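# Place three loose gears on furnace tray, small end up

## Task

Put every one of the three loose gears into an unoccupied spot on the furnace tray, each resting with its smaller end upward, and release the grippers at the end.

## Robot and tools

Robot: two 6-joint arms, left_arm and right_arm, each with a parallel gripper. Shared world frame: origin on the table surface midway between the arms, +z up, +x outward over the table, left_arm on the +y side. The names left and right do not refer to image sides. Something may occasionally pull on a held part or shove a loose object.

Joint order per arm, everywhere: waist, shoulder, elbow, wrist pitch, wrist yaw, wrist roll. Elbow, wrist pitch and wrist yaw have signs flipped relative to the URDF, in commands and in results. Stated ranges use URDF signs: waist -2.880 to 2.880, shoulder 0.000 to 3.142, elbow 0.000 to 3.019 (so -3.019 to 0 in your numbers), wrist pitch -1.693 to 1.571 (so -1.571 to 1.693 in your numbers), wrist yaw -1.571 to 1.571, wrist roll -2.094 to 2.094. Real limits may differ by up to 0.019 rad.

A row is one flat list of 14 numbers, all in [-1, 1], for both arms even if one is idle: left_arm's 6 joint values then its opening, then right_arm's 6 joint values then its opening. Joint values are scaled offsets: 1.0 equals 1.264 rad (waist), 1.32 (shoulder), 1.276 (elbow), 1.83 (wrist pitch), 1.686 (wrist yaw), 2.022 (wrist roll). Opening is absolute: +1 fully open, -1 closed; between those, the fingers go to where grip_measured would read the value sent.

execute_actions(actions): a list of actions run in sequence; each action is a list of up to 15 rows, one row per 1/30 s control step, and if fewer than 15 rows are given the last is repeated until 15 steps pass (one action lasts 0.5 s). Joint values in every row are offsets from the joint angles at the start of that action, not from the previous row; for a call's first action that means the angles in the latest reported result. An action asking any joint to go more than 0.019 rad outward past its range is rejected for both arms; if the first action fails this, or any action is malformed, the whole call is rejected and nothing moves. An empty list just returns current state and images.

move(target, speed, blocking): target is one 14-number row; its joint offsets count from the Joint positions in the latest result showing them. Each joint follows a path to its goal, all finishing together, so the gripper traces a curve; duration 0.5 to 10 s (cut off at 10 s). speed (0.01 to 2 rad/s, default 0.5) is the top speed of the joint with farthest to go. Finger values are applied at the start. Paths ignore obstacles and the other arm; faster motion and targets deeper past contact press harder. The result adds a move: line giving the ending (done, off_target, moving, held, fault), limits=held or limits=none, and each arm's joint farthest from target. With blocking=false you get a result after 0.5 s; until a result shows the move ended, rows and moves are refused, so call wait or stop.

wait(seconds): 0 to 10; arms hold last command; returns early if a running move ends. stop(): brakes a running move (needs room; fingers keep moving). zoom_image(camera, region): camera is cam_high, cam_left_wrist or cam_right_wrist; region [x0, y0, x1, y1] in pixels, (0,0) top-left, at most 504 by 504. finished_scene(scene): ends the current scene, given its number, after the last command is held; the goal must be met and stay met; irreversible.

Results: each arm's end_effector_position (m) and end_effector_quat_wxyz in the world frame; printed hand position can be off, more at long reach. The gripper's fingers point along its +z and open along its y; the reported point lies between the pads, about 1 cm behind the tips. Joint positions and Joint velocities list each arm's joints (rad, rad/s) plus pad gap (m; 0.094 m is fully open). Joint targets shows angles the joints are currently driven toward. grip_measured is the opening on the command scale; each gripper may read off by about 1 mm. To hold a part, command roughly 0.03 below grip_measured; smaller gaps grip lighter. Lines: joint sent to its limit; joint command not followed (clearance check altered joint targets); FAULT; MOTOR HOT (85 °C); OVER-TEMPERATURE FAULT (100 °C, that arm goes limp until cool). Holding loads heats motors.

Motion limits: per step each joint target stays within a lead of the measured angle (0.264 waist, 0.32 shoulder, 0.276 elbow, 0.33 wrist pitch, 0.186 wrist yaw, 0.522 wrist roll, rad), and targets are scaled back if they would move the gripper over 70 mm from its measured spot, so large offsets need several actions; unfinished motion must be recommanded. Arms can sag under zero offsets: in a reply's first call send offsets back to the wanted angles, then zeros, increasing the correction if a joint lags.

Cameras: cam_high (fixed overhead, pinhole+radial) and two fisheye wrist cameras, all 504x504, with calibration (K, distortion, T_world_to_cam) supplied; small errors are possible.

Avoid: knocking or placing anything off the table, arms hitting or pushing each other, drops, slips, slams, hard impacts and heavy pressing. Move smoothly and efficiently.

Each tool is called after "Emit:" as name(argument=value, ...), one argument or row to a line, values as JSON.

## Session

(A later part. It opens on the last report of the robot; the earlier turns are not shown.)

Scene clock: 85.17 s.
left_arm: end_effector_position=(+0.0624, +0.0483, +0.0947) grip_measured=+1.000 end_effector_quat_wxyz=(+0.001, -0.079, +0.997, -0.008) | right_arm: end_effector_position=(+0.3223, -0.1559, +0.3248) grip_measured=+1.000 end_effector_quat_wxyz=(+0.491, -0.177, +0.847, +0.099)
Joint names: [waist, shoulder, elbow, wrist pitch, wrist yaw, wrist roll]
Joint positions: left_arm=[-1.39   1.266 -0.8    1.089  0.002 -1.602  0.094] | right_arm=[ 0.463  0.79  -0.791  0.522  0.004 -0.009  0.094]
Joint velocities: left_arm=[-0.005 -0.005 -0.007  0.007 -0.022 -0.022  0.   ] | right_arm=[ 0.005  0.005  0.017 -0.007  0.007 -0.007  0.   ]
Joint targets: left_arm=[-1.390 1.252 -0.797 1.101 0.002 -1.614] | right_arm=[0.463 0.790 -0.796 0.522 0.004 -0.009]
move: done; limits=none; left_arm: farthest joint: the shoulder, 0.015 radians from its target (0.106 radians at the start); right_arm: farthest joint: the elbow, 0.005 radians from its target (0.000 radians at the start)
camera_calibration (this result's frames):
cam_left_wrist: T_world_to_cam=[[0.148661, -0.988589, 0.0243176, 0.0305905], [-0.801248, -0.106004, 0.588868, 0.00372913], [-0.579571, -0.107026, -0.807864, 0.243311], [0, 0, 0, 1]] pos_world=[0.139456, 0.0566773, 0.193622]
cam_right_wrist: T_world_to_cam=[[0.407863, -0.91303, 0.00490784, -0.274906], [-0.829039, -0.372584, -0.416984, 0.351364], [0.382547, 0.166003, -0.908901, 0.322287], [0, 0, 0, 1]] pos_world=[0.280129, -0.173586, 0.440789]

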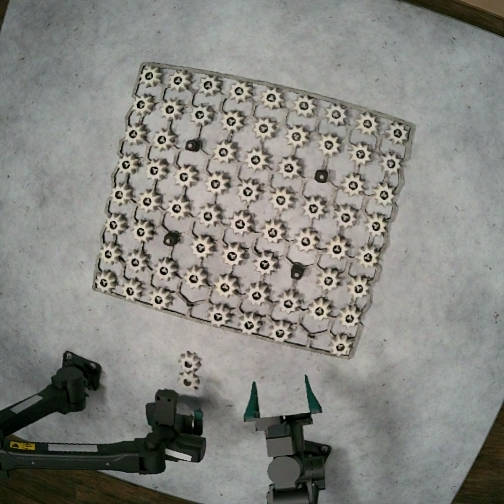

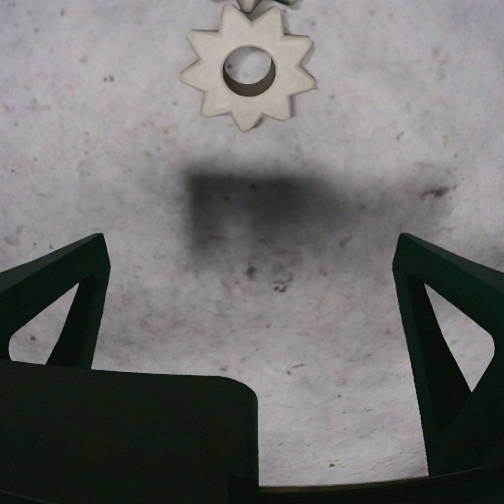

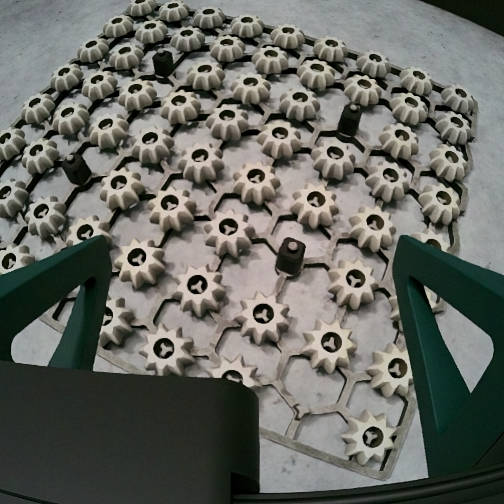

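Emit:
move(
  target=[0.118,0.062,0.025,-0.06,0,0.069,1, 0,0,0,0,0,0,1],
  speed=0.5,
)

Scene clock: 86.93 s.
left_arm: end_effector_position=(+0.1098, +0.0521, +0.0630) grip_measured=+1.000 end_effector_quat_wxyz=(+0.002, -0.089, +0.996, -0.004) | right_arm: end_effector_position=(+0.3217, -0.1561, +0.3214) grip_measured=+1.000 end_effector_quat_wxyz=(+0.488, -0.178, +0.849, +0.099)
Joint names: [waist, shoulder, elbow, wrist pitch, wrist yaw, wrist roll]
Joint positions: left_arm=[-1.243  1.337 -0.767  0.993  0.002 -1.475  0.094] | right_arm=[ 0.463  0.79  -0.785  0.522  0.004 -0.009  0.094]
Joint velocities: left_arm=[-0.015 -0.005 -0.007 -0.022 -0.051  0.051  0.   ] | right_arm=[ 0.005  0.005 -0.007  0.002 -0.051  0.007  0.   ]
Joint targets: left_arm=[-1.241 1.348 -0.768 0.979 0.002 -1.462] | right_arm=[0.463 0.790 -0.791 0.522 0.004 -0.009]
move: done; limits=none; left_arm: farthest joint: the wrist pitch, 0.014 radians from its target (0.109 radians at the start); right_arm: farthest joint: the elbow, 0.006 radians from its target (0.000 radians at the start)
camera_calibration (this result's frames):
cam_left_wrist: T_world_to_cam=[[0.169003, -0.985478, 0.0164367, 0.0261957], [-0.79882, -0.127186, 0.587971, 0.0616829], [-0.577342, -0.112499, -0.808715, 0.245677], [0, 0, 0, 1]] pos_world=[0.186686, 0.0612989, 0.161984]
cam_right_wrist: T_world_to_cam=[[0.407888, -0.913019, 0.00479795, -0.274847], [-0.831222, -0.373509, -0.411777, 0.348183], [0.377752, 0.163971, -0.911272, 0.321478], [0, 0, 0, 1]] pos_world=[0.280085, -0.173604, 0.437646]

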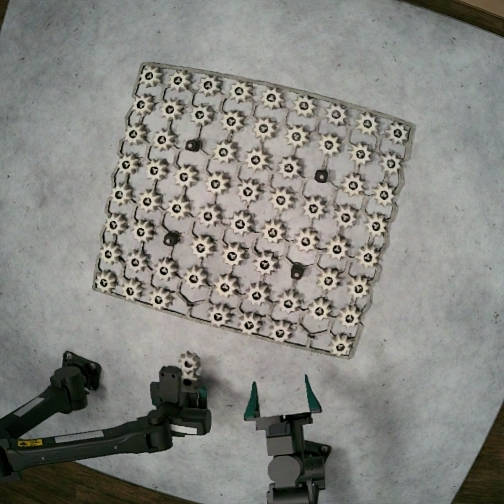

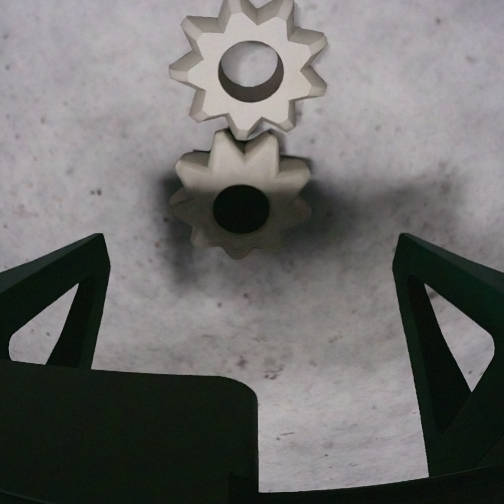

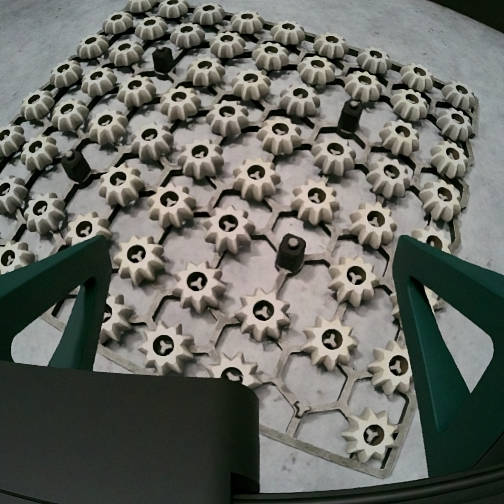

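Emit:
move(
  target=[-0.010,0.038,0.039,-0.052,0,0,1, 0,0,0,0,0,0,1],
  speed=0.3,
)

Scene clock: 89.23 s.
left_arm: end_effector_position=(+0.1082, +0.0578, +0.0371) grip_measured=+1.000 end_effector_quat_wxyz=(+0.001, -0.089, +0.996, -0.002) | right_arm: end_effector_position=(+0.3210, -0.1564, +0.3180) grip_measured=+1.000 end_effector_quat_wxyz=(+0.486, -0.178, +0.850, +0.098)
Joint names: [waist, shoulder, elbow, wrist pitch, wrist yaw, wrist roll]
Joint positions: left_arm=[-1.243  1.371 -0.718  0.912  0.002 -1.474  0.094] | right_arm=[ 0.463  0.79  -0.779  0.522  0.004 -0.009  0.094]
Joint velocities: left_arm=[-0.005 -0.015  0.007  0.027  0.051  0.007  0.   ] | right_arm=[-0.005 -0.005  0.002  0.002  0.007  0.022  0.   ]
Joint targets: left_arm=[-1.256 1.386 -0.718 0.898 0.002 -1.475] | right_arm=[0.463 0.790 -0.785 0.522 0.004 -0.009]
move: done; limits=none; left_arm: farthest joint: the shoulder, 0.016 radians from its target (0.051 radians at the start); right_arm: farthest joint: the elbow, 0.006 radians from its target (0.000 radians at the start)
camera_calibration (this result's frames):
cam_left_wrist: T_world_to_cam=[[0.168264, -0.985651, 0.0134002, 0.0326698], [-0.798434, -0.128306, 0.588252, 0.0763386], [-0.578092, -0.109681, -0.808566, 0.224404], [0, 0, 0, 1]] pos_world=[0.18518, 0.0666086, 0.136102]
cam_right_wrist: T_world_to_cam=[[0.407913, -0.913009, 0.0046879, -0.274788], [-0.833378, -0.374423, -0.406557, 0.345006], [0.372945, 0.161933, -0.913613, 0.320651], [0, 0, 0, 1]] pos_world=[0.280025, -0.17363, 0.434504]

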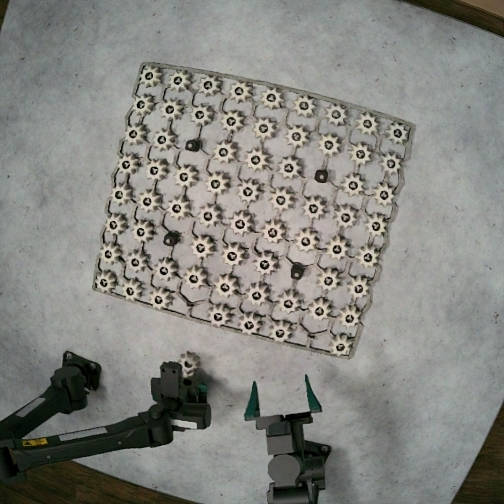

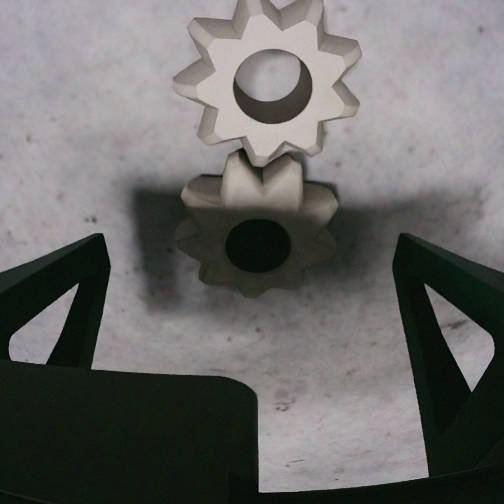

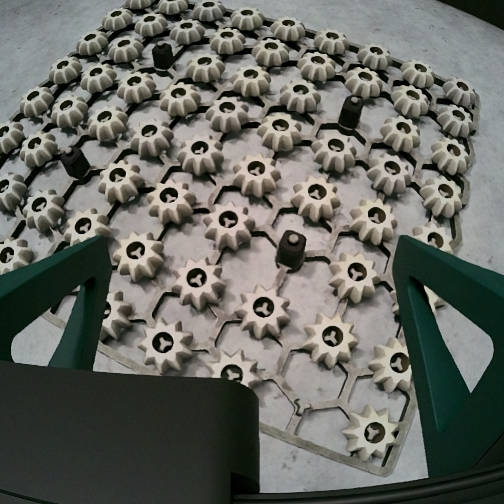

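Emit:
move(
  target=[0.0,0.040,0.017,-0.038,0,0,1, 0,0,0,0,0,0,1],
  speed=0.2,
)

Scene clock: 90.43 s.
left_arm: end_effector_position=(+0.1082, +0.0577, +0.0203) grip_measured=+1.000 end_effector_quat_wxyz=(+0.001, -0.089, +0.996, -0.002) | right_arm: end_effector_position=(+0.3203, -0.1567, +0.3148) grip_measured=+1.000 end_effector_quat_wxyz=(+0.484, -0.178, +0.851, +0.098)
Joint names: [waist, shoulder, elbow, wrist pitch, wrist yaw, wrist roll]
Joint positions: left_arm=[-1.243  1.408 -0.698  0.857  0.002 -1.474  0.094] | right_arm=[ 0.463  0.79  -0.774  0.522  0.004 -0.009  0.094]
Joint velocities: left_arm=[-0.005 -0.015  0.017  0.002  0.007  0.007  0.   ] | right_arm=[-0.005 -0.005  0.027 -0.012 -0.022 -0.037  0.   ]
Joint targets: left_arm=[-1.243 1.424 -0.696 0.843 0.002 -1.474] | right_arm=[0.463 0.790 -0.779 0.522 0.004 -0.009]
move: done; limits=none; left_arm: farthest joint: the shoulder, 0.016 radians from its target (0.053 radians at the start); right_arm: farthest joint: the elbow, 0.005 radians from its target (0.000 radians at the start)
camera_calibration (this result's frames):
cam_left_wrist: T_world_to_cam=[[0.168269, -0.98567, 0.0118829, 0.0328927], [-0.798191, -0.12917, 0.588393, 0.0862489], [-0.578427, -0.108493, -0.808487, 0.210783], [0, 0, 0, 1]] pos_world=[0.185231, 0.0664306, 0.119276]
cam_right_wrist: T_world_to_cam=[[0.407936, -0.912999, 0.00458505, -0.274733], [-0.835365, -0.375266, -0.401673, 0.342045], [0.368448, 0.160027, -0.915772, 0.319863], [0, 0, 0, 1]] pos_world=[0.279953, -0.17366, 0.431571]

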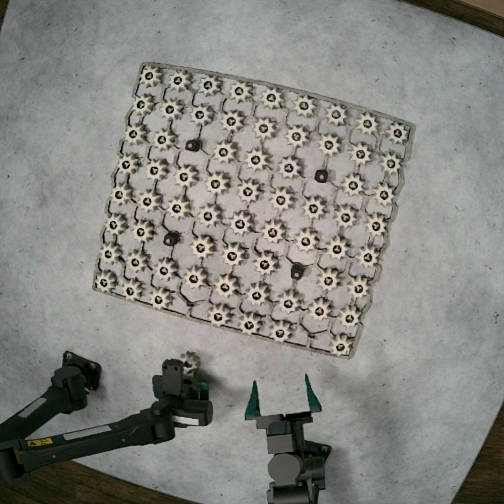

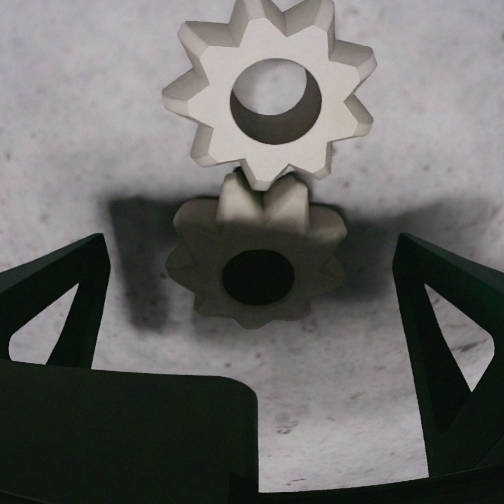

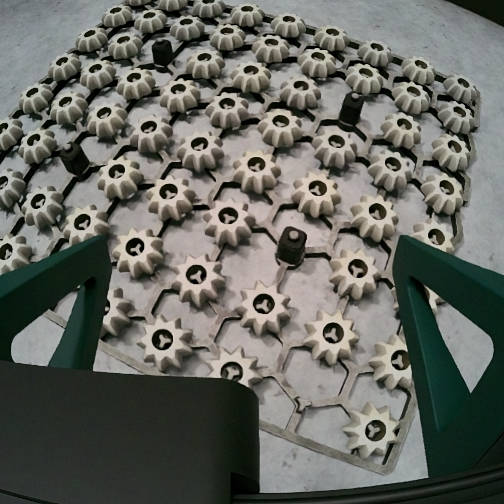

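Emit:
execute_actions(
  actions=[
    [[0,0,0,0,0,0,0.5, 0,0,0,0,0,0,1]],
    [[0,0,0,0,0,0,0.22, 0,0,0,0,0,0,1]],
    [[0,0,0,0,0,0,0.1, 0,0,0,0,0,0,1]],
  ],
)

Scene clock: 92.50 s.
left_arm: end_effector_position=(+0.1084, +0.0578, +0.0203) grip_measured=+0.103 end_effector_quat_wxyz=(+0.002, -0.089, +0.996, -0.002) | right_arm: end_effector_position=(+0.3182, -0.1576, +0.3047) grip_measured=+1.000 end_effector_quat_wxyz=(+0.476, -0.179, +0.855, +0.096)
Joint names: [waist, shoulder, elbow, wrist pitch, wrist yaw, wrist roll]
Joint positions: left_arm=[-1.243  1.408 -0.698  0.857  0.003 -1.474  0.052] | right_arm=[ 0.463  0.79  -0.757  0.522  0.004 -0.009  0.094]
Joint velocities: left_arm=[-0.015  0.005  0.007  0.002 -0.022 -0.007  0.   ] | right_arm=[-0.005  0.015  0.002  0.002 -0.037  0.022  0.   ]
Joint targets: left_arm=[-1.243 1.408 -0.698 0.857 0.001 -1.474] | right_arm=[0.463 0.790 -0.762 0.522 0.004 -0.009]
camera_calibration (this result's frames):
cam_left_wrist: T_world_to_cam=[[0.168636, -0.985608, 0.0117637, 0.0328724], [-0.798788, -0.12966, 0.587475, 0.0865184], [-0.577495, -0.108466, -0.809157, 0.210809], [0, 0, 0, 1]] pos_world=[0.185308, 0.066483, 0.119364]
cam_right_wrist: T_world_to_cam=[[0.408006, -0.912969, 0.00425359, -0.274558], [-0.841589, -0.377904, -0.385897, 0.332558], [0.35392, 0.153869, -0.922532, 0.317222], [0, 0, 0, 1]] pos_world=[0.279627, -0.173798, 0.422148]

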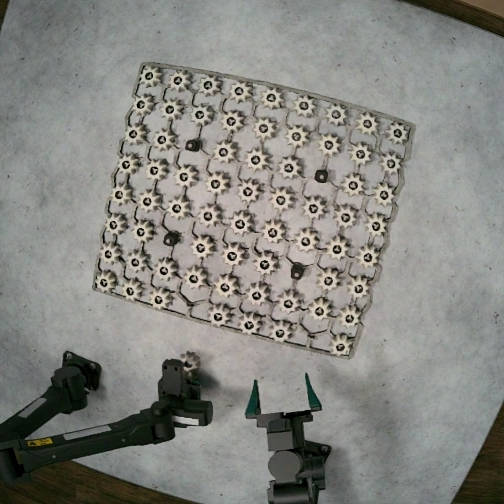

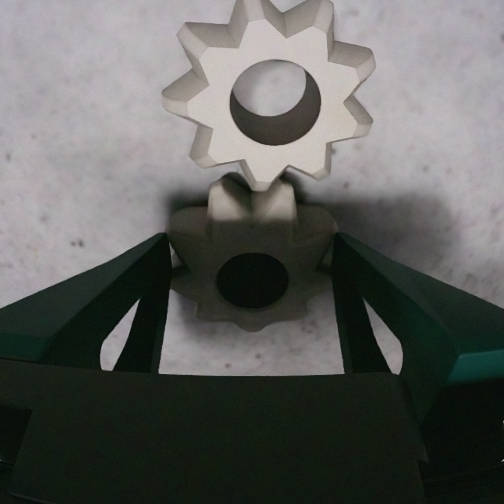

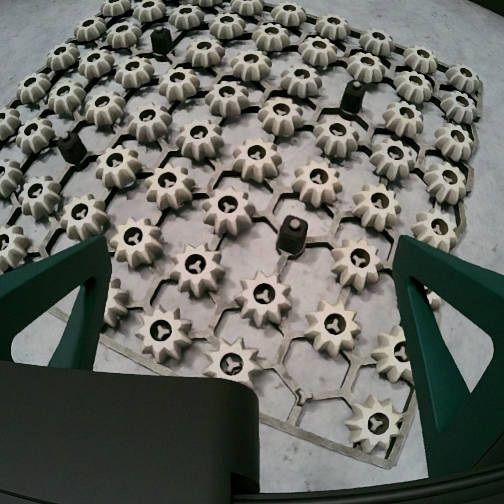

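Emit:
execute_actions(
  actions=[
    [[0,0,0,0,0,0,0.04, 0,-0.004,-0.03,0,0,0,1]],
  ],
)

Scene clock: 93.27 s.
left_arm: end_effector_position=(+0.1087, +0.0578, +0.0203) grip_measured=+0.056 end_effector_quat_wxyz=(+0.002, -0.089, +0.996, -0.001) | right_arm: end_effector_position=(+0.3182, -0.1576, +0.3047) grip_measured=+1.000 end_effector_quat_wxyz=(+0.476, -0.179, +0.855, +0.096)
Joint names: [waist, shoulder, elbow, wrist pitch, wrist yaw, wrist roll]
Joint positions: left_arm=[-1.243  1.408 -0.698  0.857  0.004 -1.474  0.05 ] | right_arm=[ 0.463  0.79  -0.757  0.522  0.004 -0.009  0.094]
Joint velocities: left_arm=[-0.005  0.005  0.002  0.012  0.037 -0.037 -0.   ] | right_arm=[-0.015  0.005  0.007  0.012 -0.037 -0.007  0.   ]
Joint targets: left_arm=[-1.243 1.408 -0.698 0.857 0.003 -1.474] | right_arm=[0.463 0.785 -0.795 0.522 0.004 -0.009]
camera_calibration (this result's frames):
cam_left_wrist: T_world_to_cam=[[0.168625, -0.985612, 0.0116038, 0.0329046], [-0.799649, -0.129907, 0.586247, 0.0868616], [-0.576305, -0.108135, -0.810049, 0.210833], [0, 0, 0, 1]] pos_world=[0.185415, 0.0665136, 0.119481]
cam_right_wrist: T_world_to_cam=[[0.408006, -0.912969, 0.00425359, -0.274558], [-0.841589, -0.377904, -0.385897, 0.332558], [0.35392, 0.153869, -0.922532, 0.317222], [0, 0, 0, 1]] pos_world=[0.279627, -0.173798, 0.422148]

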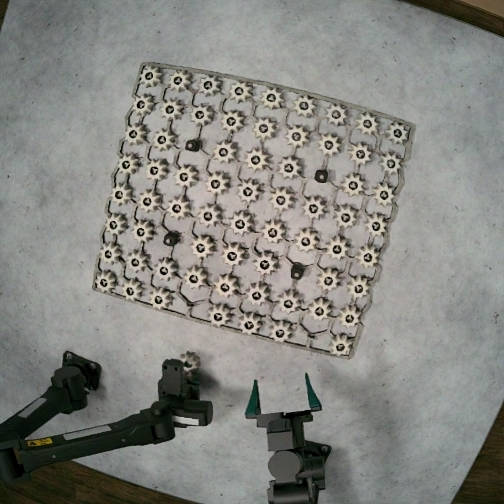

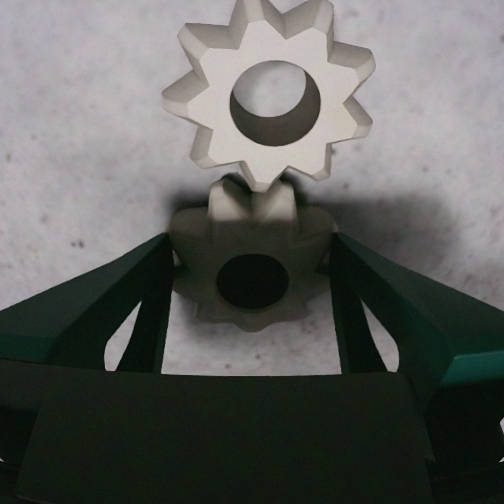

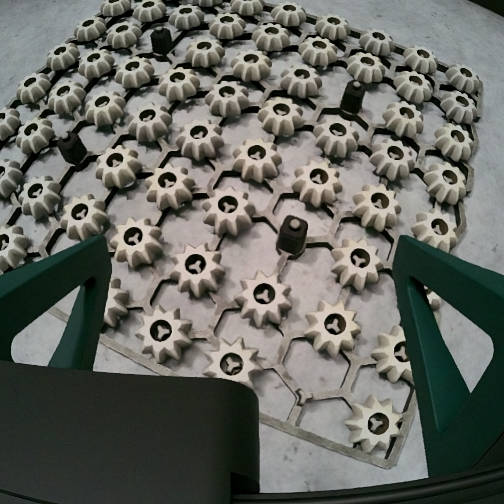

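Emit:
zoom_image(
  camera="cam_left_wrist",
  region=[130, 160, 380, 380],
)

Region (130, 160, 380, 380) of cam_left_wrist's 504x504 image, scaled by 2.016, with more detail than that image has; it fills the top 444 rows of this view, and the rest is white.

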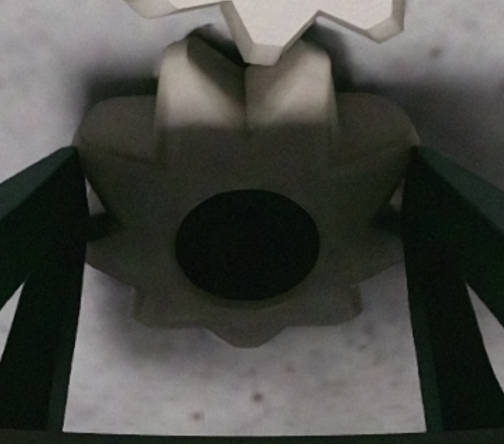

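Emit:
execute_actions(
  actions=[
    [[0,0,0,0,0,0,0.0, 0,-0.004,-0.03,0,0,0,1]],
  ],
)

Scene clock: 94.80 s.
left_arm: end_effector_position=(+0.1087, +0.0578, +0.0203) grip_measured=+0.053 end_effector_quat_wxyz=(+0.002, -0.089, +0.996, -0.001) | right_arm: end_effector_position=(+0.3182, -0.1576, +0.3047) grip_measured=+1.000 end_effector_quat_wxyz=(+0.476, -0.179, +0.855, +0.096)
Joint names: [waist, shoulder, elbow, wrist pitch, wrist yaw, wrist roll]
Joint positions: left_arm=[-1.243  1.408 -0.698  0.857  0.004 -1.474  0.049] | right_arm=[ 0.463  0.79  -0.757  0.522  0.004 -0.009  0.094]
Joint velocities: left_arm=[-0.015 -0.005  0.007 -0.012  0.051 -0.022 -0.   ] | right_arm=[ 0.005 -0.015  0.002  0.012 -0.007  0.007  0.   ]
Joint targets: left_arm=[-1.243 1.408 -0.698 0.857 0.004 -1.474] | right_arm=[0.463 0.785 -0.795 0.522 0.004 -0.009]
camera_calibration (this result's frames):
cam_left_wrist: T_world_to_cam=[[0.168625, -0.985612, 0.0116038, 0.0329046], [-0.799649, -0.129907, 0.586247, 0.0868616], [-0.576305, -0.108135, -0.810049, 0.210833], [0, 0, 0, 1]] pos_world=[0.185415, 0.0665136, 0.119481]
cam_right_wrist: T_world_to_cam=[[0.408006, -0.912969, 0.00425359, -0.274558], [-0.841589, -0.377904, -0.385897, 0.332558], [0.35392, 0.153869, -0.922532, 0.317222], [0, 0, 0, 1]] pos_world=[0.279627, -0.173798, 0.422148]

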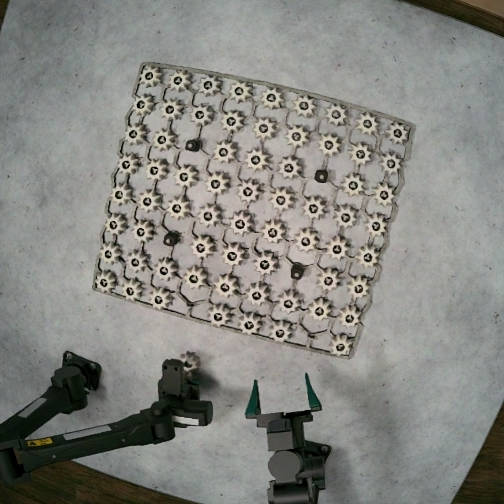

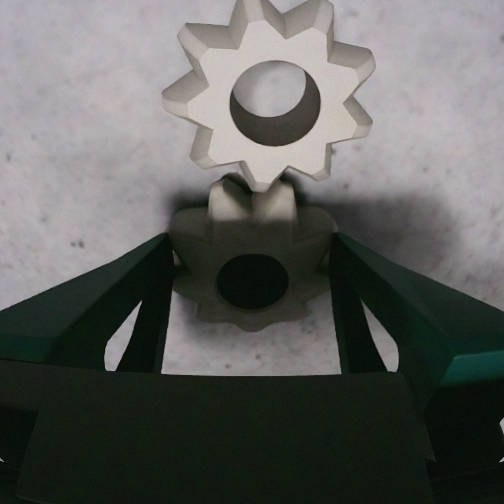

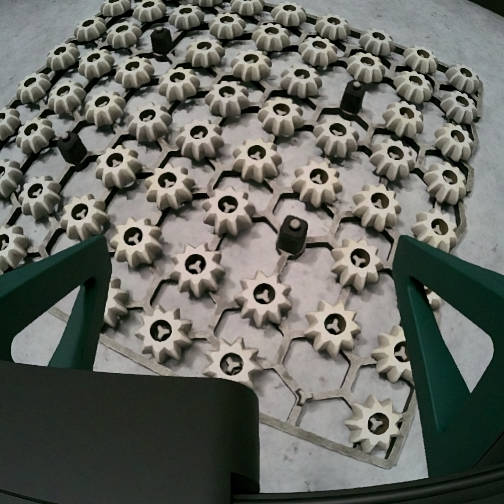

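Emit:
move(
  target=[0,-0.084,-0.084,0.091,0,0,0.0, 0,-0.004,-0.03,0,0,0,1],
  speed=0.25,
)

Scene clock: 97.70 s.
left_arm: end_effector_position=(+0.1075, +0.0620, +0.0627) grip_measured=+0.052 end_effector_quat_wxyz=(+0.001, -0.089, +0.996, +0.005) | right_arm: end_effector_position=(+0.3180, -0.1577, +0.3040) grip_measured=+1.000 end_effector_quat_wxyz=(+0.476, -0.179, +0.856, +0.096)
Joint names: [waist, shoulder, elbow, wrist pitch, wrist yaw, wrist roll]
Joint positions: left_arm=[-1.243  1.321 -0.753  1.012  0.004 -1.474  0.049] | right_arm=[ 0.463  0.79  -0.755  0.522  0.004 -0.009  0.094]
Joint velocities: left_arm=[ 0.005 -0.005  0.002  0.002  0.066 -0.022 -0.   ] | right_arm=[ 0.005 -0.005 -0.002 -0.002  0.022 -0.037  0.   ]
Joint targets: left_arm=[-1.243 1.297 -0.805 1.023 0.004 -1.474] | right_arm=[0.463 0.785 -0.795 0.522 0.004 -0.009]
move: off_target (left_arm, right_arm); limits=none; left_arm: farthest joint: the elbow, 0.053 radians from its target (0.108 radians at the start); right_arm: farthest joint: the elbow, 0.040 radians from its target (0.039 radians at the start)
camera_calibration (this result's frames):
cam_left_wrist: T_world_to_cam=[[0.168643, -0.985676, -0.00167402, 0.0375667], [-0.797525, -0.137449, 0.587419, 0.0617702], [-0.579235, -0.097729, -0.809281, 0.244578], [0, 0, 0, 1]] pos_world=[0.184596, 0.0694211, 0.16171]
cam_right_wrist: T_world_to_cam=[[0.40801, -0.912968, 0.00423145, -0.274546], [-0.841995, -0.378076, -0.384842, 0.331927], [0.352948, 0.153456, -0.922973, 0.31704], [0, 0, 0, 1]] pos_world=[0.2796, -0.17381, 0.42152]

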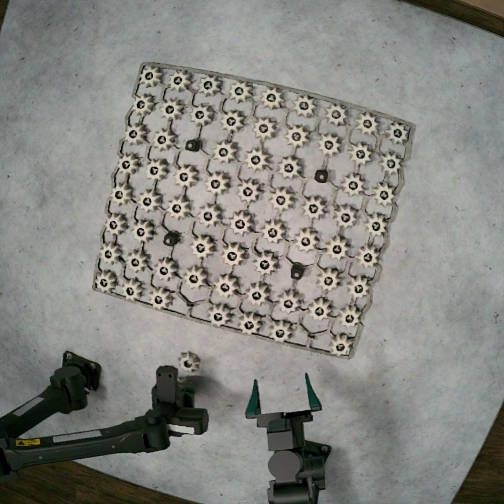

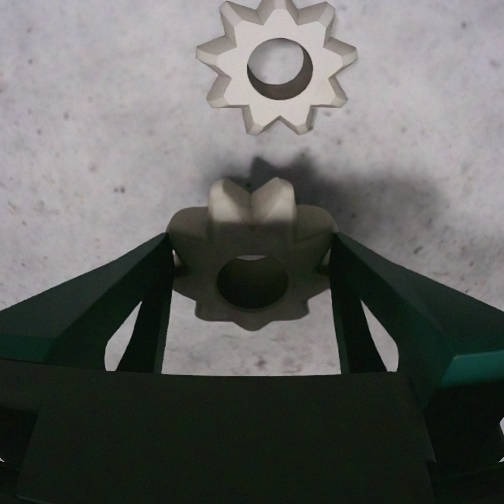

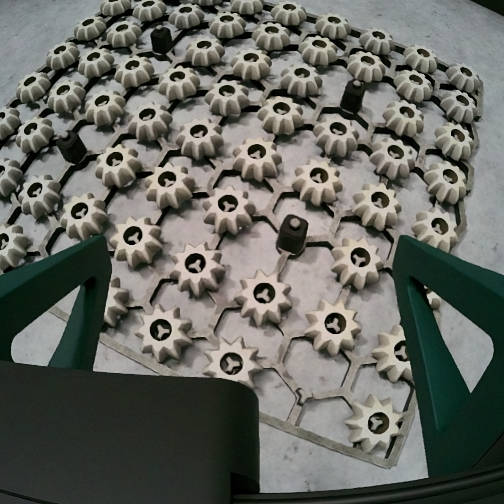

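Emit:
move(
  target=[-0.304,-0.675,0.19,-0.525,0,-0.048,0.0, 0,-0.515,0.211,-0.08,0,0,1],
  speed=0.6,
)

Scene clock: 103.80 s.
left_arm: end_effector_position=(-0.0115, +0.0306, +0.3652) grip_measured=+0.052 end_effector_quat_wxyz=(-0.029, +0.040, +0.718, -0.694) | right_arm: end_effector_position=(+0.1909, -0.2116, +0.3704) grip_measured=+1.000 end_effector_quat_wxyz=(+0.682, -0.148, +0.703, +0.137)
Joint names: [waist, shoulder, elbow, wrist pitch, wrist yaw, wrist roll]
Joint positions: left_arm=[-1.619  0.438 -0.494  0.09   0.004 -1.557  0.049] | right_arm=[ 0.463  0.116 -0.482  0.398  0.004 -0.009  0.094]
Joint velocities: left_arm=[-0.015 -0.005  0.002 -0.007 -0.007 -0.066  0.001] | right_arm=[-0.005  0.005 -0.012  0.012  0.037  0.037  0.   ]
Joint targets: left_arm=[-1.628 0.430 -0.510 0.051 0.004 -1.571] | right_arm=[0.463 0.111 -0.486 0.376 0.004 -0.009]
move: off_target (left_arm, right_arm); limits=none; left_arm: farthest joint: the wrist pitch, 0.039 radians from its target (0.960 radians at the start); right_arm: farthest joint: the wrist pitch, 0.023 radians from its target (0.146 radians at the start)
camera_calibration (this result's frames):
cam_left_wrist: T_world_to_cam=[[-0.0252305, -0.0243618, 0.999385, -0.370037], [-0.745813, 0.66615, -0.00259015, -0.0236156], [-0.665678, -0.745419, -0.0349767, 0.153384], [0, 0, 0, 1]] pos_world=[0.0751555, 0.121053, 0.375113]
cam_right_wrist: T_world_to_cam=[[0.403664, -0.91481, 0.0133537, -0.275094], [-0.550327, -0.254443, -0.795235, 0.352559], [0.730887, 0.313659, -0.606154, 0.2759], [0, 0, 0, 1]] pos_world=[0.103417, -0.248491, 0.451279]

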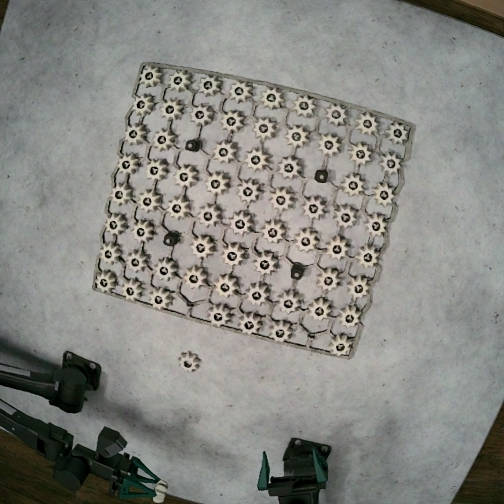

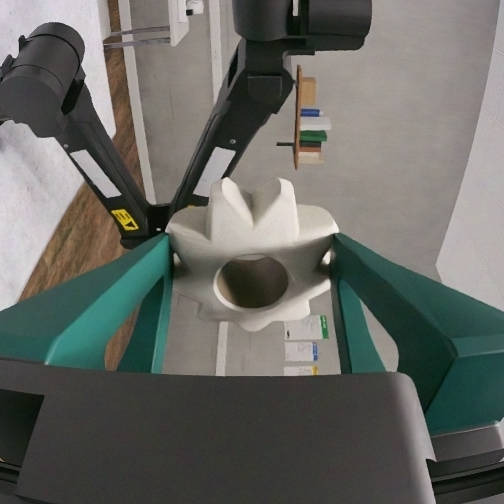

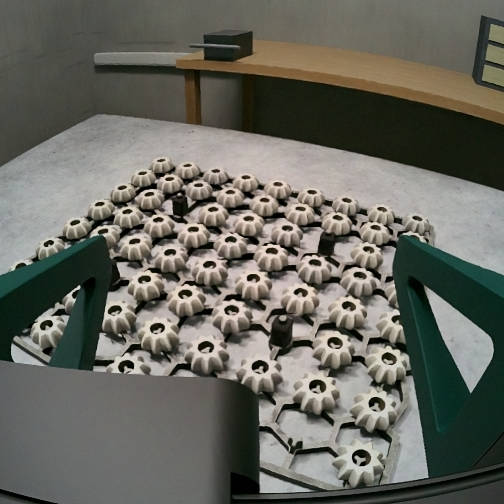

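Emit:
move(
  target=[0,-0.006,-0.0125,-0.04,0,-0.007,0.0, 0.856,0,-0.004,-0.037,0,0.004,1],
  speed=0.7,
)

Scene clock: 106.20 s.
left_arm: end_effector_position=(-0.0115, +0.0302, +0.3604) grip_measured=+0.052 end_effector_quat_wxyz=(-0.029, +0.040, +0.715, -0.697) | right_arm: end_effector_position=(-0.0221, -0.0559, +0.3786) grip_measured=+1.000 end_effector_quat_wxyz=(+0.525, -0.479, +0.517, +0.478)
Joint names: [waist, shoulder, elbow, wrist pitch, wrist yaw, wrist roll]
Joint positions: left_arm=[-1.619  0.438 -0.475  0.063  0.004 -1.557  0.049] | right_arm=[ 1.543  0.116 -0.477  0.354  0.004 -0.009  0.094]
Joint velocities: left_arm=[-0.015  0.005  0.007 -0.012 -0.051  0.037 -0.   ] | right_arm=[-0.005 -0.015  0.002 -0.007  0.051  0.022  0.   ]
Joint targets: left_arm=[-1.619 0.430 -0.510 0.017 0.004 -1.571] | right_arm=[1.545 0.116 -0.487 0.331 0.004 -0.001]
move: off_target (left_arm, right_arm); limits=none; left_arm: farthest joint: the wrist pitch, 0.046 radians from its target (0.074 radians at the start); right_arm: farthest joint: the wrist pitch, 0.024 radians from its target (0.068 radians at the start)
camera_calibration (this result's frames):
cam_left_wrist: T_world_to_cam=[[-0.0239223, -0.0152956, 0.999597, -0.365649], [-0.745827, 0.666095, -0.00765667, -0.0215692], [-0.66571, -0.74571, -0.0273424, 0.150157], [0, 0, 0, 1]] pos_world=[0.0751269, 0.120748, 0.369442]
cam_right_wrist: T_world_to_cam=[[0.997059, -0.0753679, 0.0139288, 0.0129878], [-0.0318815, -0.573102, -0.818863, 0.284072], [0.0696986, 0.816011, -0.573819, 0.388956], [0, 0, 0, 1]] pos_world=[-0.0310027, -0.153611, 0.455626]

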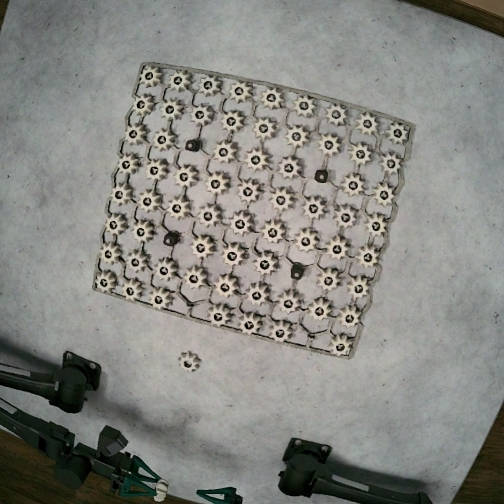

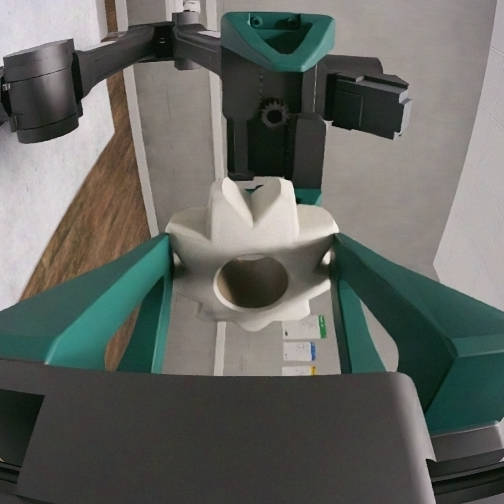

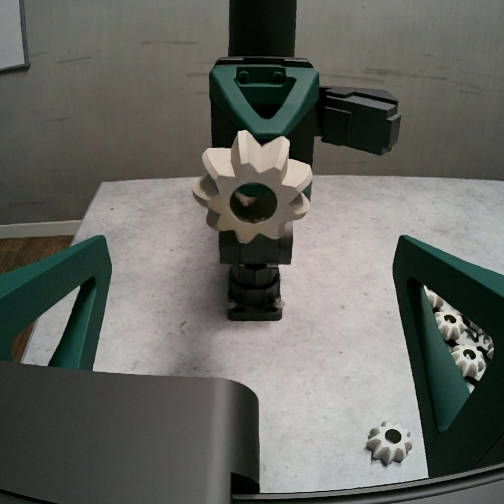

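Emit:
execute_actions(
  actions=[
    [[0,-0.006,-0.027,-0.025,0,-0.007,0.0, 0,0.012,-0.005,-0.013,0,0,1],[0,-0.006,-0.027,-0.025,0,-0.007,0.0, 0,0.024,-0.002,-0.027,0,0,1],[0,-0.006,-0.027,-0.025,0,-0.007,0.0, 0,0.036,0.001,-0.04,0,0,1],[0,-0.006,-0.027,-0.025,0,-0.007,0.0, 0,0.048,0.004,-0.054,0,0,1],[0,-0.006,-0.027,-0.025,0,-0.007,0.0, 0,0.06,0.007,-0.067,0,0,1],[0,-0.006,-0.027,-0.025,0,-0.007,0.0, 0,0.072,0.01,-0.081,0,0,1],[0,-0.006,-0.027,-0.025,0,-0.007,0.0, 0,0.084,0.013,-0.094,0,0,1],[0,-0.006,-0.027,-0.025,0,-0.007,0.0, 0,0.096,0.016,-0.108,0,0,1],[0,-0.006,-0.027,-0.025,0,-0.007,0.0, 0,0.108,0.018,-0.121,0,0,1],[0,-0.006,-0.027,-0.025,0,-0.007,0.0, 0,0.121,0.02,-0.134,0,0,1]],
    [[0,-0.006,-0.027,-0.025,0,-0.007,0.0, 0,0.01,-0.01,-0.015,0,0,1]],
  ],
)

Scene clock: 110.17 s.
left_arm: end_effector_position=(-0.0115, +0.0302, +0.3604) grip_measured=+0.052 end_effector_quat_wxyz=(-0.029, +0.040, +0.715, -0.697) | right_arm: end_effector_position=(-0.0183, -0.0137, +0.3692) grip_measured=+1.000 end_effector_quat_wxyz=(+0.531, -0.474, +0.511, +0.483)
Joint names: [waist, shoulder, elbow, wrist pitch, wrist yaw, wrist roll]
Joint positions: left_arm=[-1.619  0.438 -0.475  0.063  0.004 -1.557  0.049] | right_arm=[ 1.543  0.279 -0.442  0.134  0.004 -0.009  0.094]
Joint velocities: left_arm=[-0.005 -0.005  0.007  0.007 -0.037 -0.051 -0.   ] | right_arm=[ 0.005 -0.005  0.012  0.007 -0.007  0.007  0.   ]
Joint targets: left_arm=[-1.619 0.430 -0.510 0.017 0.004 -1.571] | right_arm=[1.543 0.291 -0.455 0.111 0.004 -0.009]
camera_calibration (this result's frames):
cam_left_wrist: T_world_to_cam=[[-0.0239223, -0.0152956, 0.999597, -0.365649], [-0.745827, 0.666095, -0.00765667, -0.0215692], [-0.66571, -0.74571, -0.0273424, 0.150157], [0, 0, 0, 1]] pos_world=[0.0751269, 0.120748, 0.369442]
cam_right_wrist: T_world_to_cam=[[0.997031, -0.0756728, 0.0142317, 0.0124064], [-0.0302774, -0.555234, -0.831143, 0.30544], [0.0707968, 0.828244, -0.555877, 0.342401], [0, 0, 0, 1]] pos_world=[-0.0273625, -0.113062, 0.44402]

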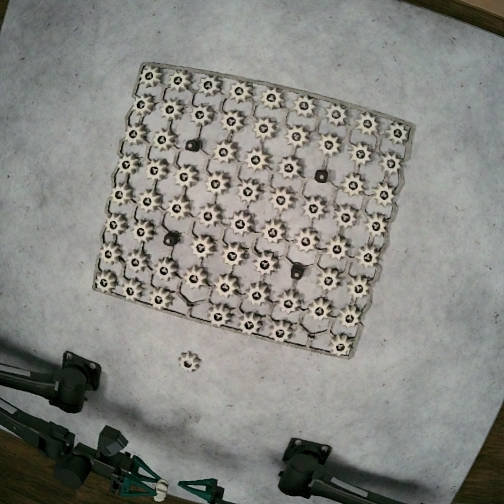

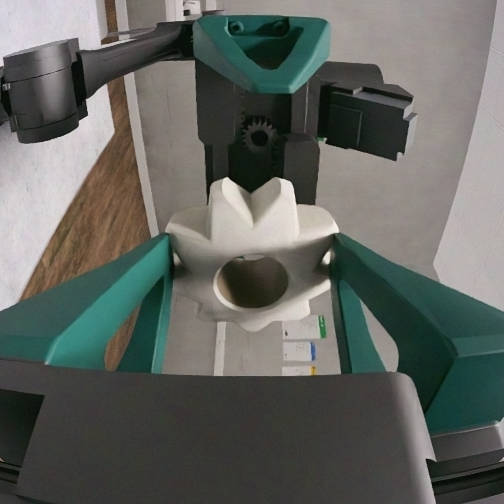

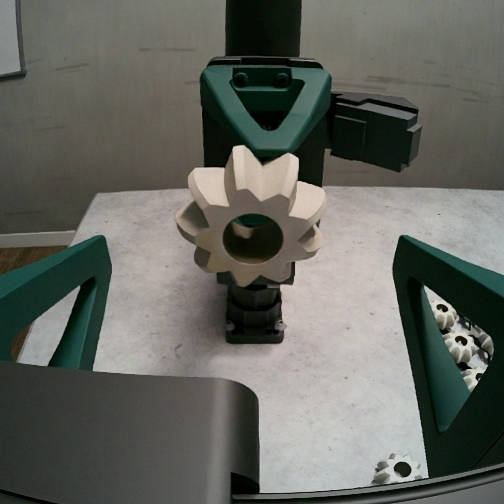

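Emit:
execute_actions(
  actions=[
    [[0,-0.006,-0.027,-0.025,0,-0.007,0.0, 0,0.012,-0.015,-0.009,0,0,1],[0,-0.006,-0.027,-0.025,0,-0.007,0.0, 0,0.024,-0.018,-0.018,0,0,1],[0,-0.006,-0.027,-0.025,0,-0.007,0.0, 0,0.036,-0.021,-0.027,0,0,1],[0,-0.006,-0.027,-0.025,0,-0.007,0.0, 0,0.048,-0.024,-0.036,0,0,1],[0,-0.006,-0.027,-0.025,0,-0.007,0.0, 0,0.06,-0.027,-0.045,0,0,1],[0,-0.006,-0.027,-0.025,0,-0.007,0.0, 0,0.072,-0.03,-0.054,0,0,1],[0,-0.006,-0.027,-0.025,0,-0.007,0.0, 0,0.084,-0.033,-0.063,0,0,1],[0,-0.006,-0.027,-0.025,0,-0.007,0.0, 0,0.096,-0.036,-0.072,0,0,1],[0,-0.006,-0.027,-0.025,0,-0.007,0.0, 0,0.108,-0.038,-0.08,0,0,1],[0,-0.006,-0.027,-0.025,0,-0.007,0.0, 0,0.122,-0.04,-0.088,0,0,1]],
    [[0,-0.006,-0.027,-0.025,0,-0.007,0.0, 0,0.008,-0.03,-0.012,0,0,1]],
  ],
)

Scene clock: 112.33 s.
left_arm: end_effector_position=(-0.0115, +0.0302, +0.3604) grip_measured=+0.052 end_effector_quat_wxyz=(-0.029, +0.040, +0.715, -0.697) | right_arm: end_effector_position=(-0.0149, +0.0237, +0.3533) grip_measured=+1.000 end_effector_quat_wxyz=(+0.523, -0.481, +0.519, +0.475)
Joint names: [waist, shoulder, elbow, wrist pitch, wrist yaw, wrist roll]
Joint positions: left_arm=[-1.619  0.438 -0.475  0.063  0.004 -1.558  0.049] | right_arm=[ 1.543  0.443 -0.442  0.001  0.004 -0.009  0.094]
Joint velocities: left_arm=[-0.005  0.005  0.007  0.007  0.022  0.022  0.001] | right_arm=[-0.015  0.005  0.012 -0.002 -0.022  0.022  0.   ]
Joint targets: left_arm=[-1.619 0.430 -0.510 0.017 0.004 -1.572] | right_arm=[1.543 0.453 -0.480 -0.021 0.004 -0.009]
camera_calibration (this result's frames):
cam_left_wrist: T_world_to_cam=[[-0.0235427, -0.0153329, 0.999605, -0.365646], [-0.745837, 0.666088, -0.00734891, -0.02168], [-0.665713, -0.745715, -0.0271174, 0.150076], [0, 0, 0, 1]] pos_world=[0.0751295, 0.120748, 0.369412]
cam_right_wrist: T_world_to_cam=[[0.99707, -0.0752414, 0.0137993, 0.0122576], [-0.0325496, -0.580545, -0.813577, 0.307493], [0.0692258, 0.810744, -0.581293, 0.311703], [0, 0, 0, 1]] pos_world=[-0.0237907, -0.0732754, 0.431191]

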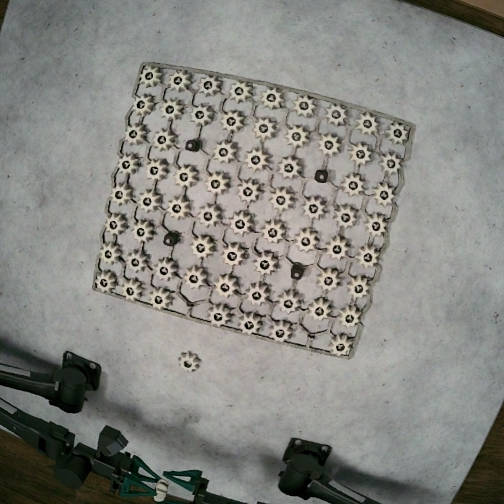

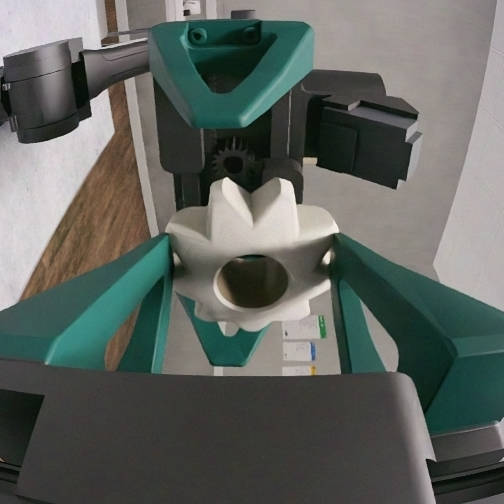

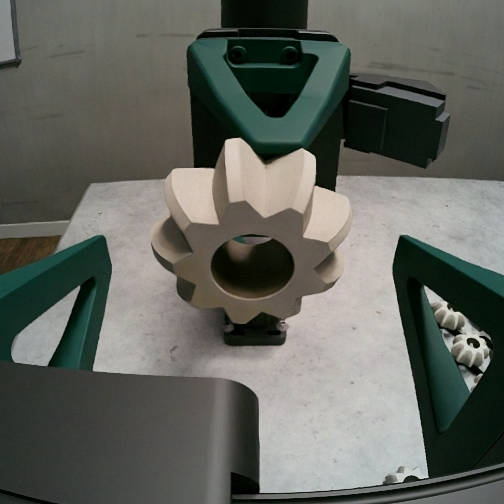

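Emit:
execute_actions(
  actions=[
    [[0,-0.006,-0.027,-0.025,0,-0.007,0.0, 0,-0.01,-0.035,-0.012,0,0,1],[0,-0.006,-0.027,-0.025,0,-0.007,0.0, 0,-0.015,-0.04,-0.014,0,0,1],[0,-0.006,-0.027,-0.025,0,-0.007,0.0, 0,-0.02,-0.045,-0.016,0,0,1],[0,-0.006,-0.027,-0.025,0,-0.007,0.0, 0,-0.022,-0.049,-0.016,0,0,1]],
  ],
)

Scene clock: 113.40 s.
left_arm: end_effector_position=(-0.0115, +0.0302, +0.3604) grip_measured=+0.052 end_effector_quat_wxyz=(-0.029, +0.040, +0.715, -0.697) | right_arm: end_effector_position=(-0.0154, +0.0190, +0.3640) grip_measured=+1.000 end_effector_quat_wxyz=(+0.531, -0.473, +0.511, +0.483)
Joint names: [waist, shoulder, elbow, wrist pitch, wrist yaw, wrist roll]
Joint positions: left_arm=[-1.619  0.438 -0.475  0.063  0.004 -1.558  0.049] | right_arm=[ 1.543  0.423 -0.446 -0.006  0.004 -0.009  0.094]
Joint velocities: left_arm=[-0.005 -0.005 -0.007 -0.002  0.007 -0.081  0.001] | right_arm=[-0.005 -0.015  0.007 -0.007  0.022 -0.051  0.   ]
Joint targets: left_arm=[-1.619 0.430 -0.510 0.017 0.004 -1.572] | right_arm=[1.543 0.414 -0.505 -0.028 0.004 -0.009]
camera_calibration (this result's frames):
cam_left_wrist: T_world_to_cam=[[-0.0235427, -0.0153329, 0.999605, -0.365646], [-0.745837, 0.666088, -0.00734891, -0.02168], [-0.665713, -0.745715, -0.0271174, 0.150076], [0, 0, 0, 1]] pos_world=[0.0751295, 0.120748, 0.369412]
cam_right_wrist: T_world_to_cam=[[0.997031, -0.0756782, 0.014237, 0.0120254], [-0.0302491, -0.554919, -0.831355, 0.319458], [0.0708158, 0.828455, -0.55556, 0.312007], [0, 0, 0, 1]] pos_world=[-0.0244214, -0.0803007, 0.43875]

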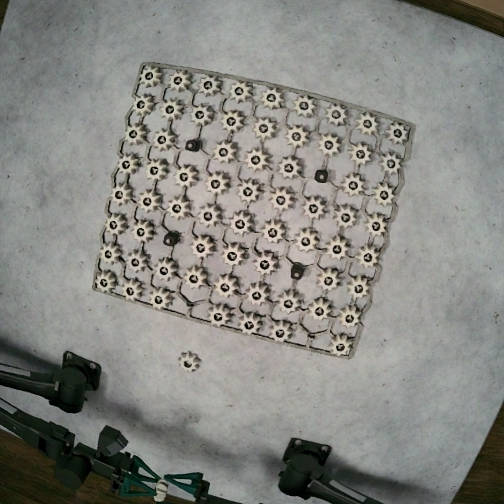

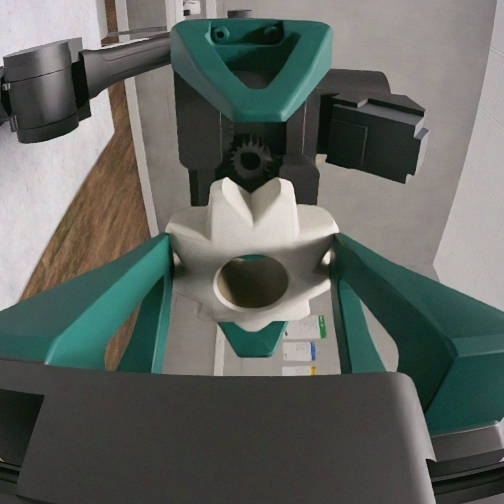

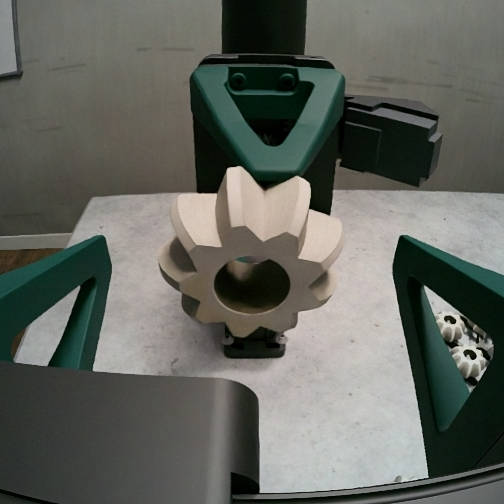

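Emit:
execute_actions(
  actions=[
    [[0,-0.006,-0.027,-0.025,0,-0.007,0.0, 0,-0.005,-0.048,-0.012,0,0,1],[0,-0.006,-0.027,-0.025,0,-0.007,0.0, 0,0.0,-0.05,-0.013,0,0,1],[0,-0.006,-0.027,-0.025,0,-0.007,0.0, 0,0.005,-0.052,-0.014,0,0,1],[0,-0.006,-0.027,-0.025,0,-0.007,0.0, 0,0.01,-0.052,-0.015,0,0,1],[0,-0.006,-0.027,-0.025,0,-0.007,0.0, 0,0.015,-0.052,-0.016,0,0,1],[0,-0.006,-0.027,-0.025,0,-0.007,0.0, 0,0.02,-0.052,-0.017,0,0,1],[0,-0.006,-0.027,-0.025,0,-0.007,0.0, 0,0.0235,-0.052,-0.0175,0,0,1]],
  ],
)

Scene clock: 114.73 s.
left_arm: end_effector_position=(-0.0115, +0.0302, +0.3604) grip_measured=+0.052 end_effector_quat_wxyz=(-0.029, +0.040, +0.715, -0.697) | right_arm: end_effector_position=(-0.0149, +0.0240, +0.3647) grip_measured=+1.000 end_effector_quat_wxyz=(+0.530, -0.474, +0.512, +0.482)
Joint names: [waist, shoulder, elbow, wrist pitch, wrist yaw, wrist roll]
Joint positions: left_arm=[-1.619  0.438 -0.475  0.063  0.004 -1.558  0.049] | right_arm=[ 1.543  0.445 -0.455 -0.016  0.004 -0.009  0.094]
Joint velocities: left_arm=[ 0.005 -0.015  0.012  0.022 -0.007 -0.037 -0.001] | right_arm=[-0.005 -0.005  0.017  0.012 -0.066  0.081  0.   ]
Joint targets: left_arm=[-1.619 0.430 -0.510 0.017 0.004 -1.572] | right_arm=[1.543 0.454 -0.512 -0.039 0.004 -0.009]
camera_calibration (this result's frames):
cam_left_wrist: T_world_to_cam=[[-0.0235427, -0.0153329, 0.999605, -0.365646], [-0.745837, 0.666088, -0.00734891, -0.02168], [-0.665713, -0.745715, -0.0271174, 0.150076], [0, 0, 0, 1]] pos_world=[0.0751295, 0.120748, 0.369412]
cam_right_wrist: T_world_to_cam=[[0.997035, -0.0756242, 0.0141844, 0.0119633], [-0.0305323, -0.558073, -0.82923, 0.322185], [0.0706258, 0.826338, -0.558728, 0.309492], [0, 0, 0, 1]] pos_world=[-0.0239489, -0.0750371, 0.439918]

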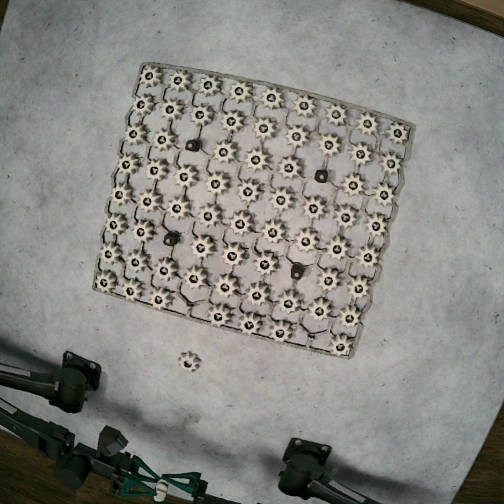

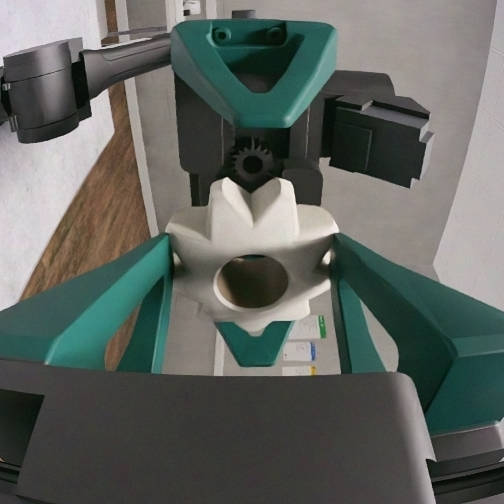

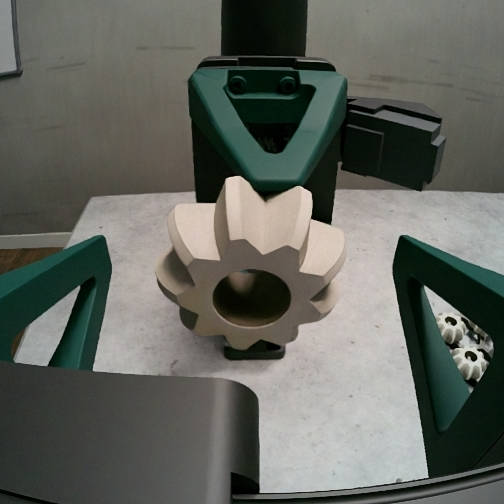

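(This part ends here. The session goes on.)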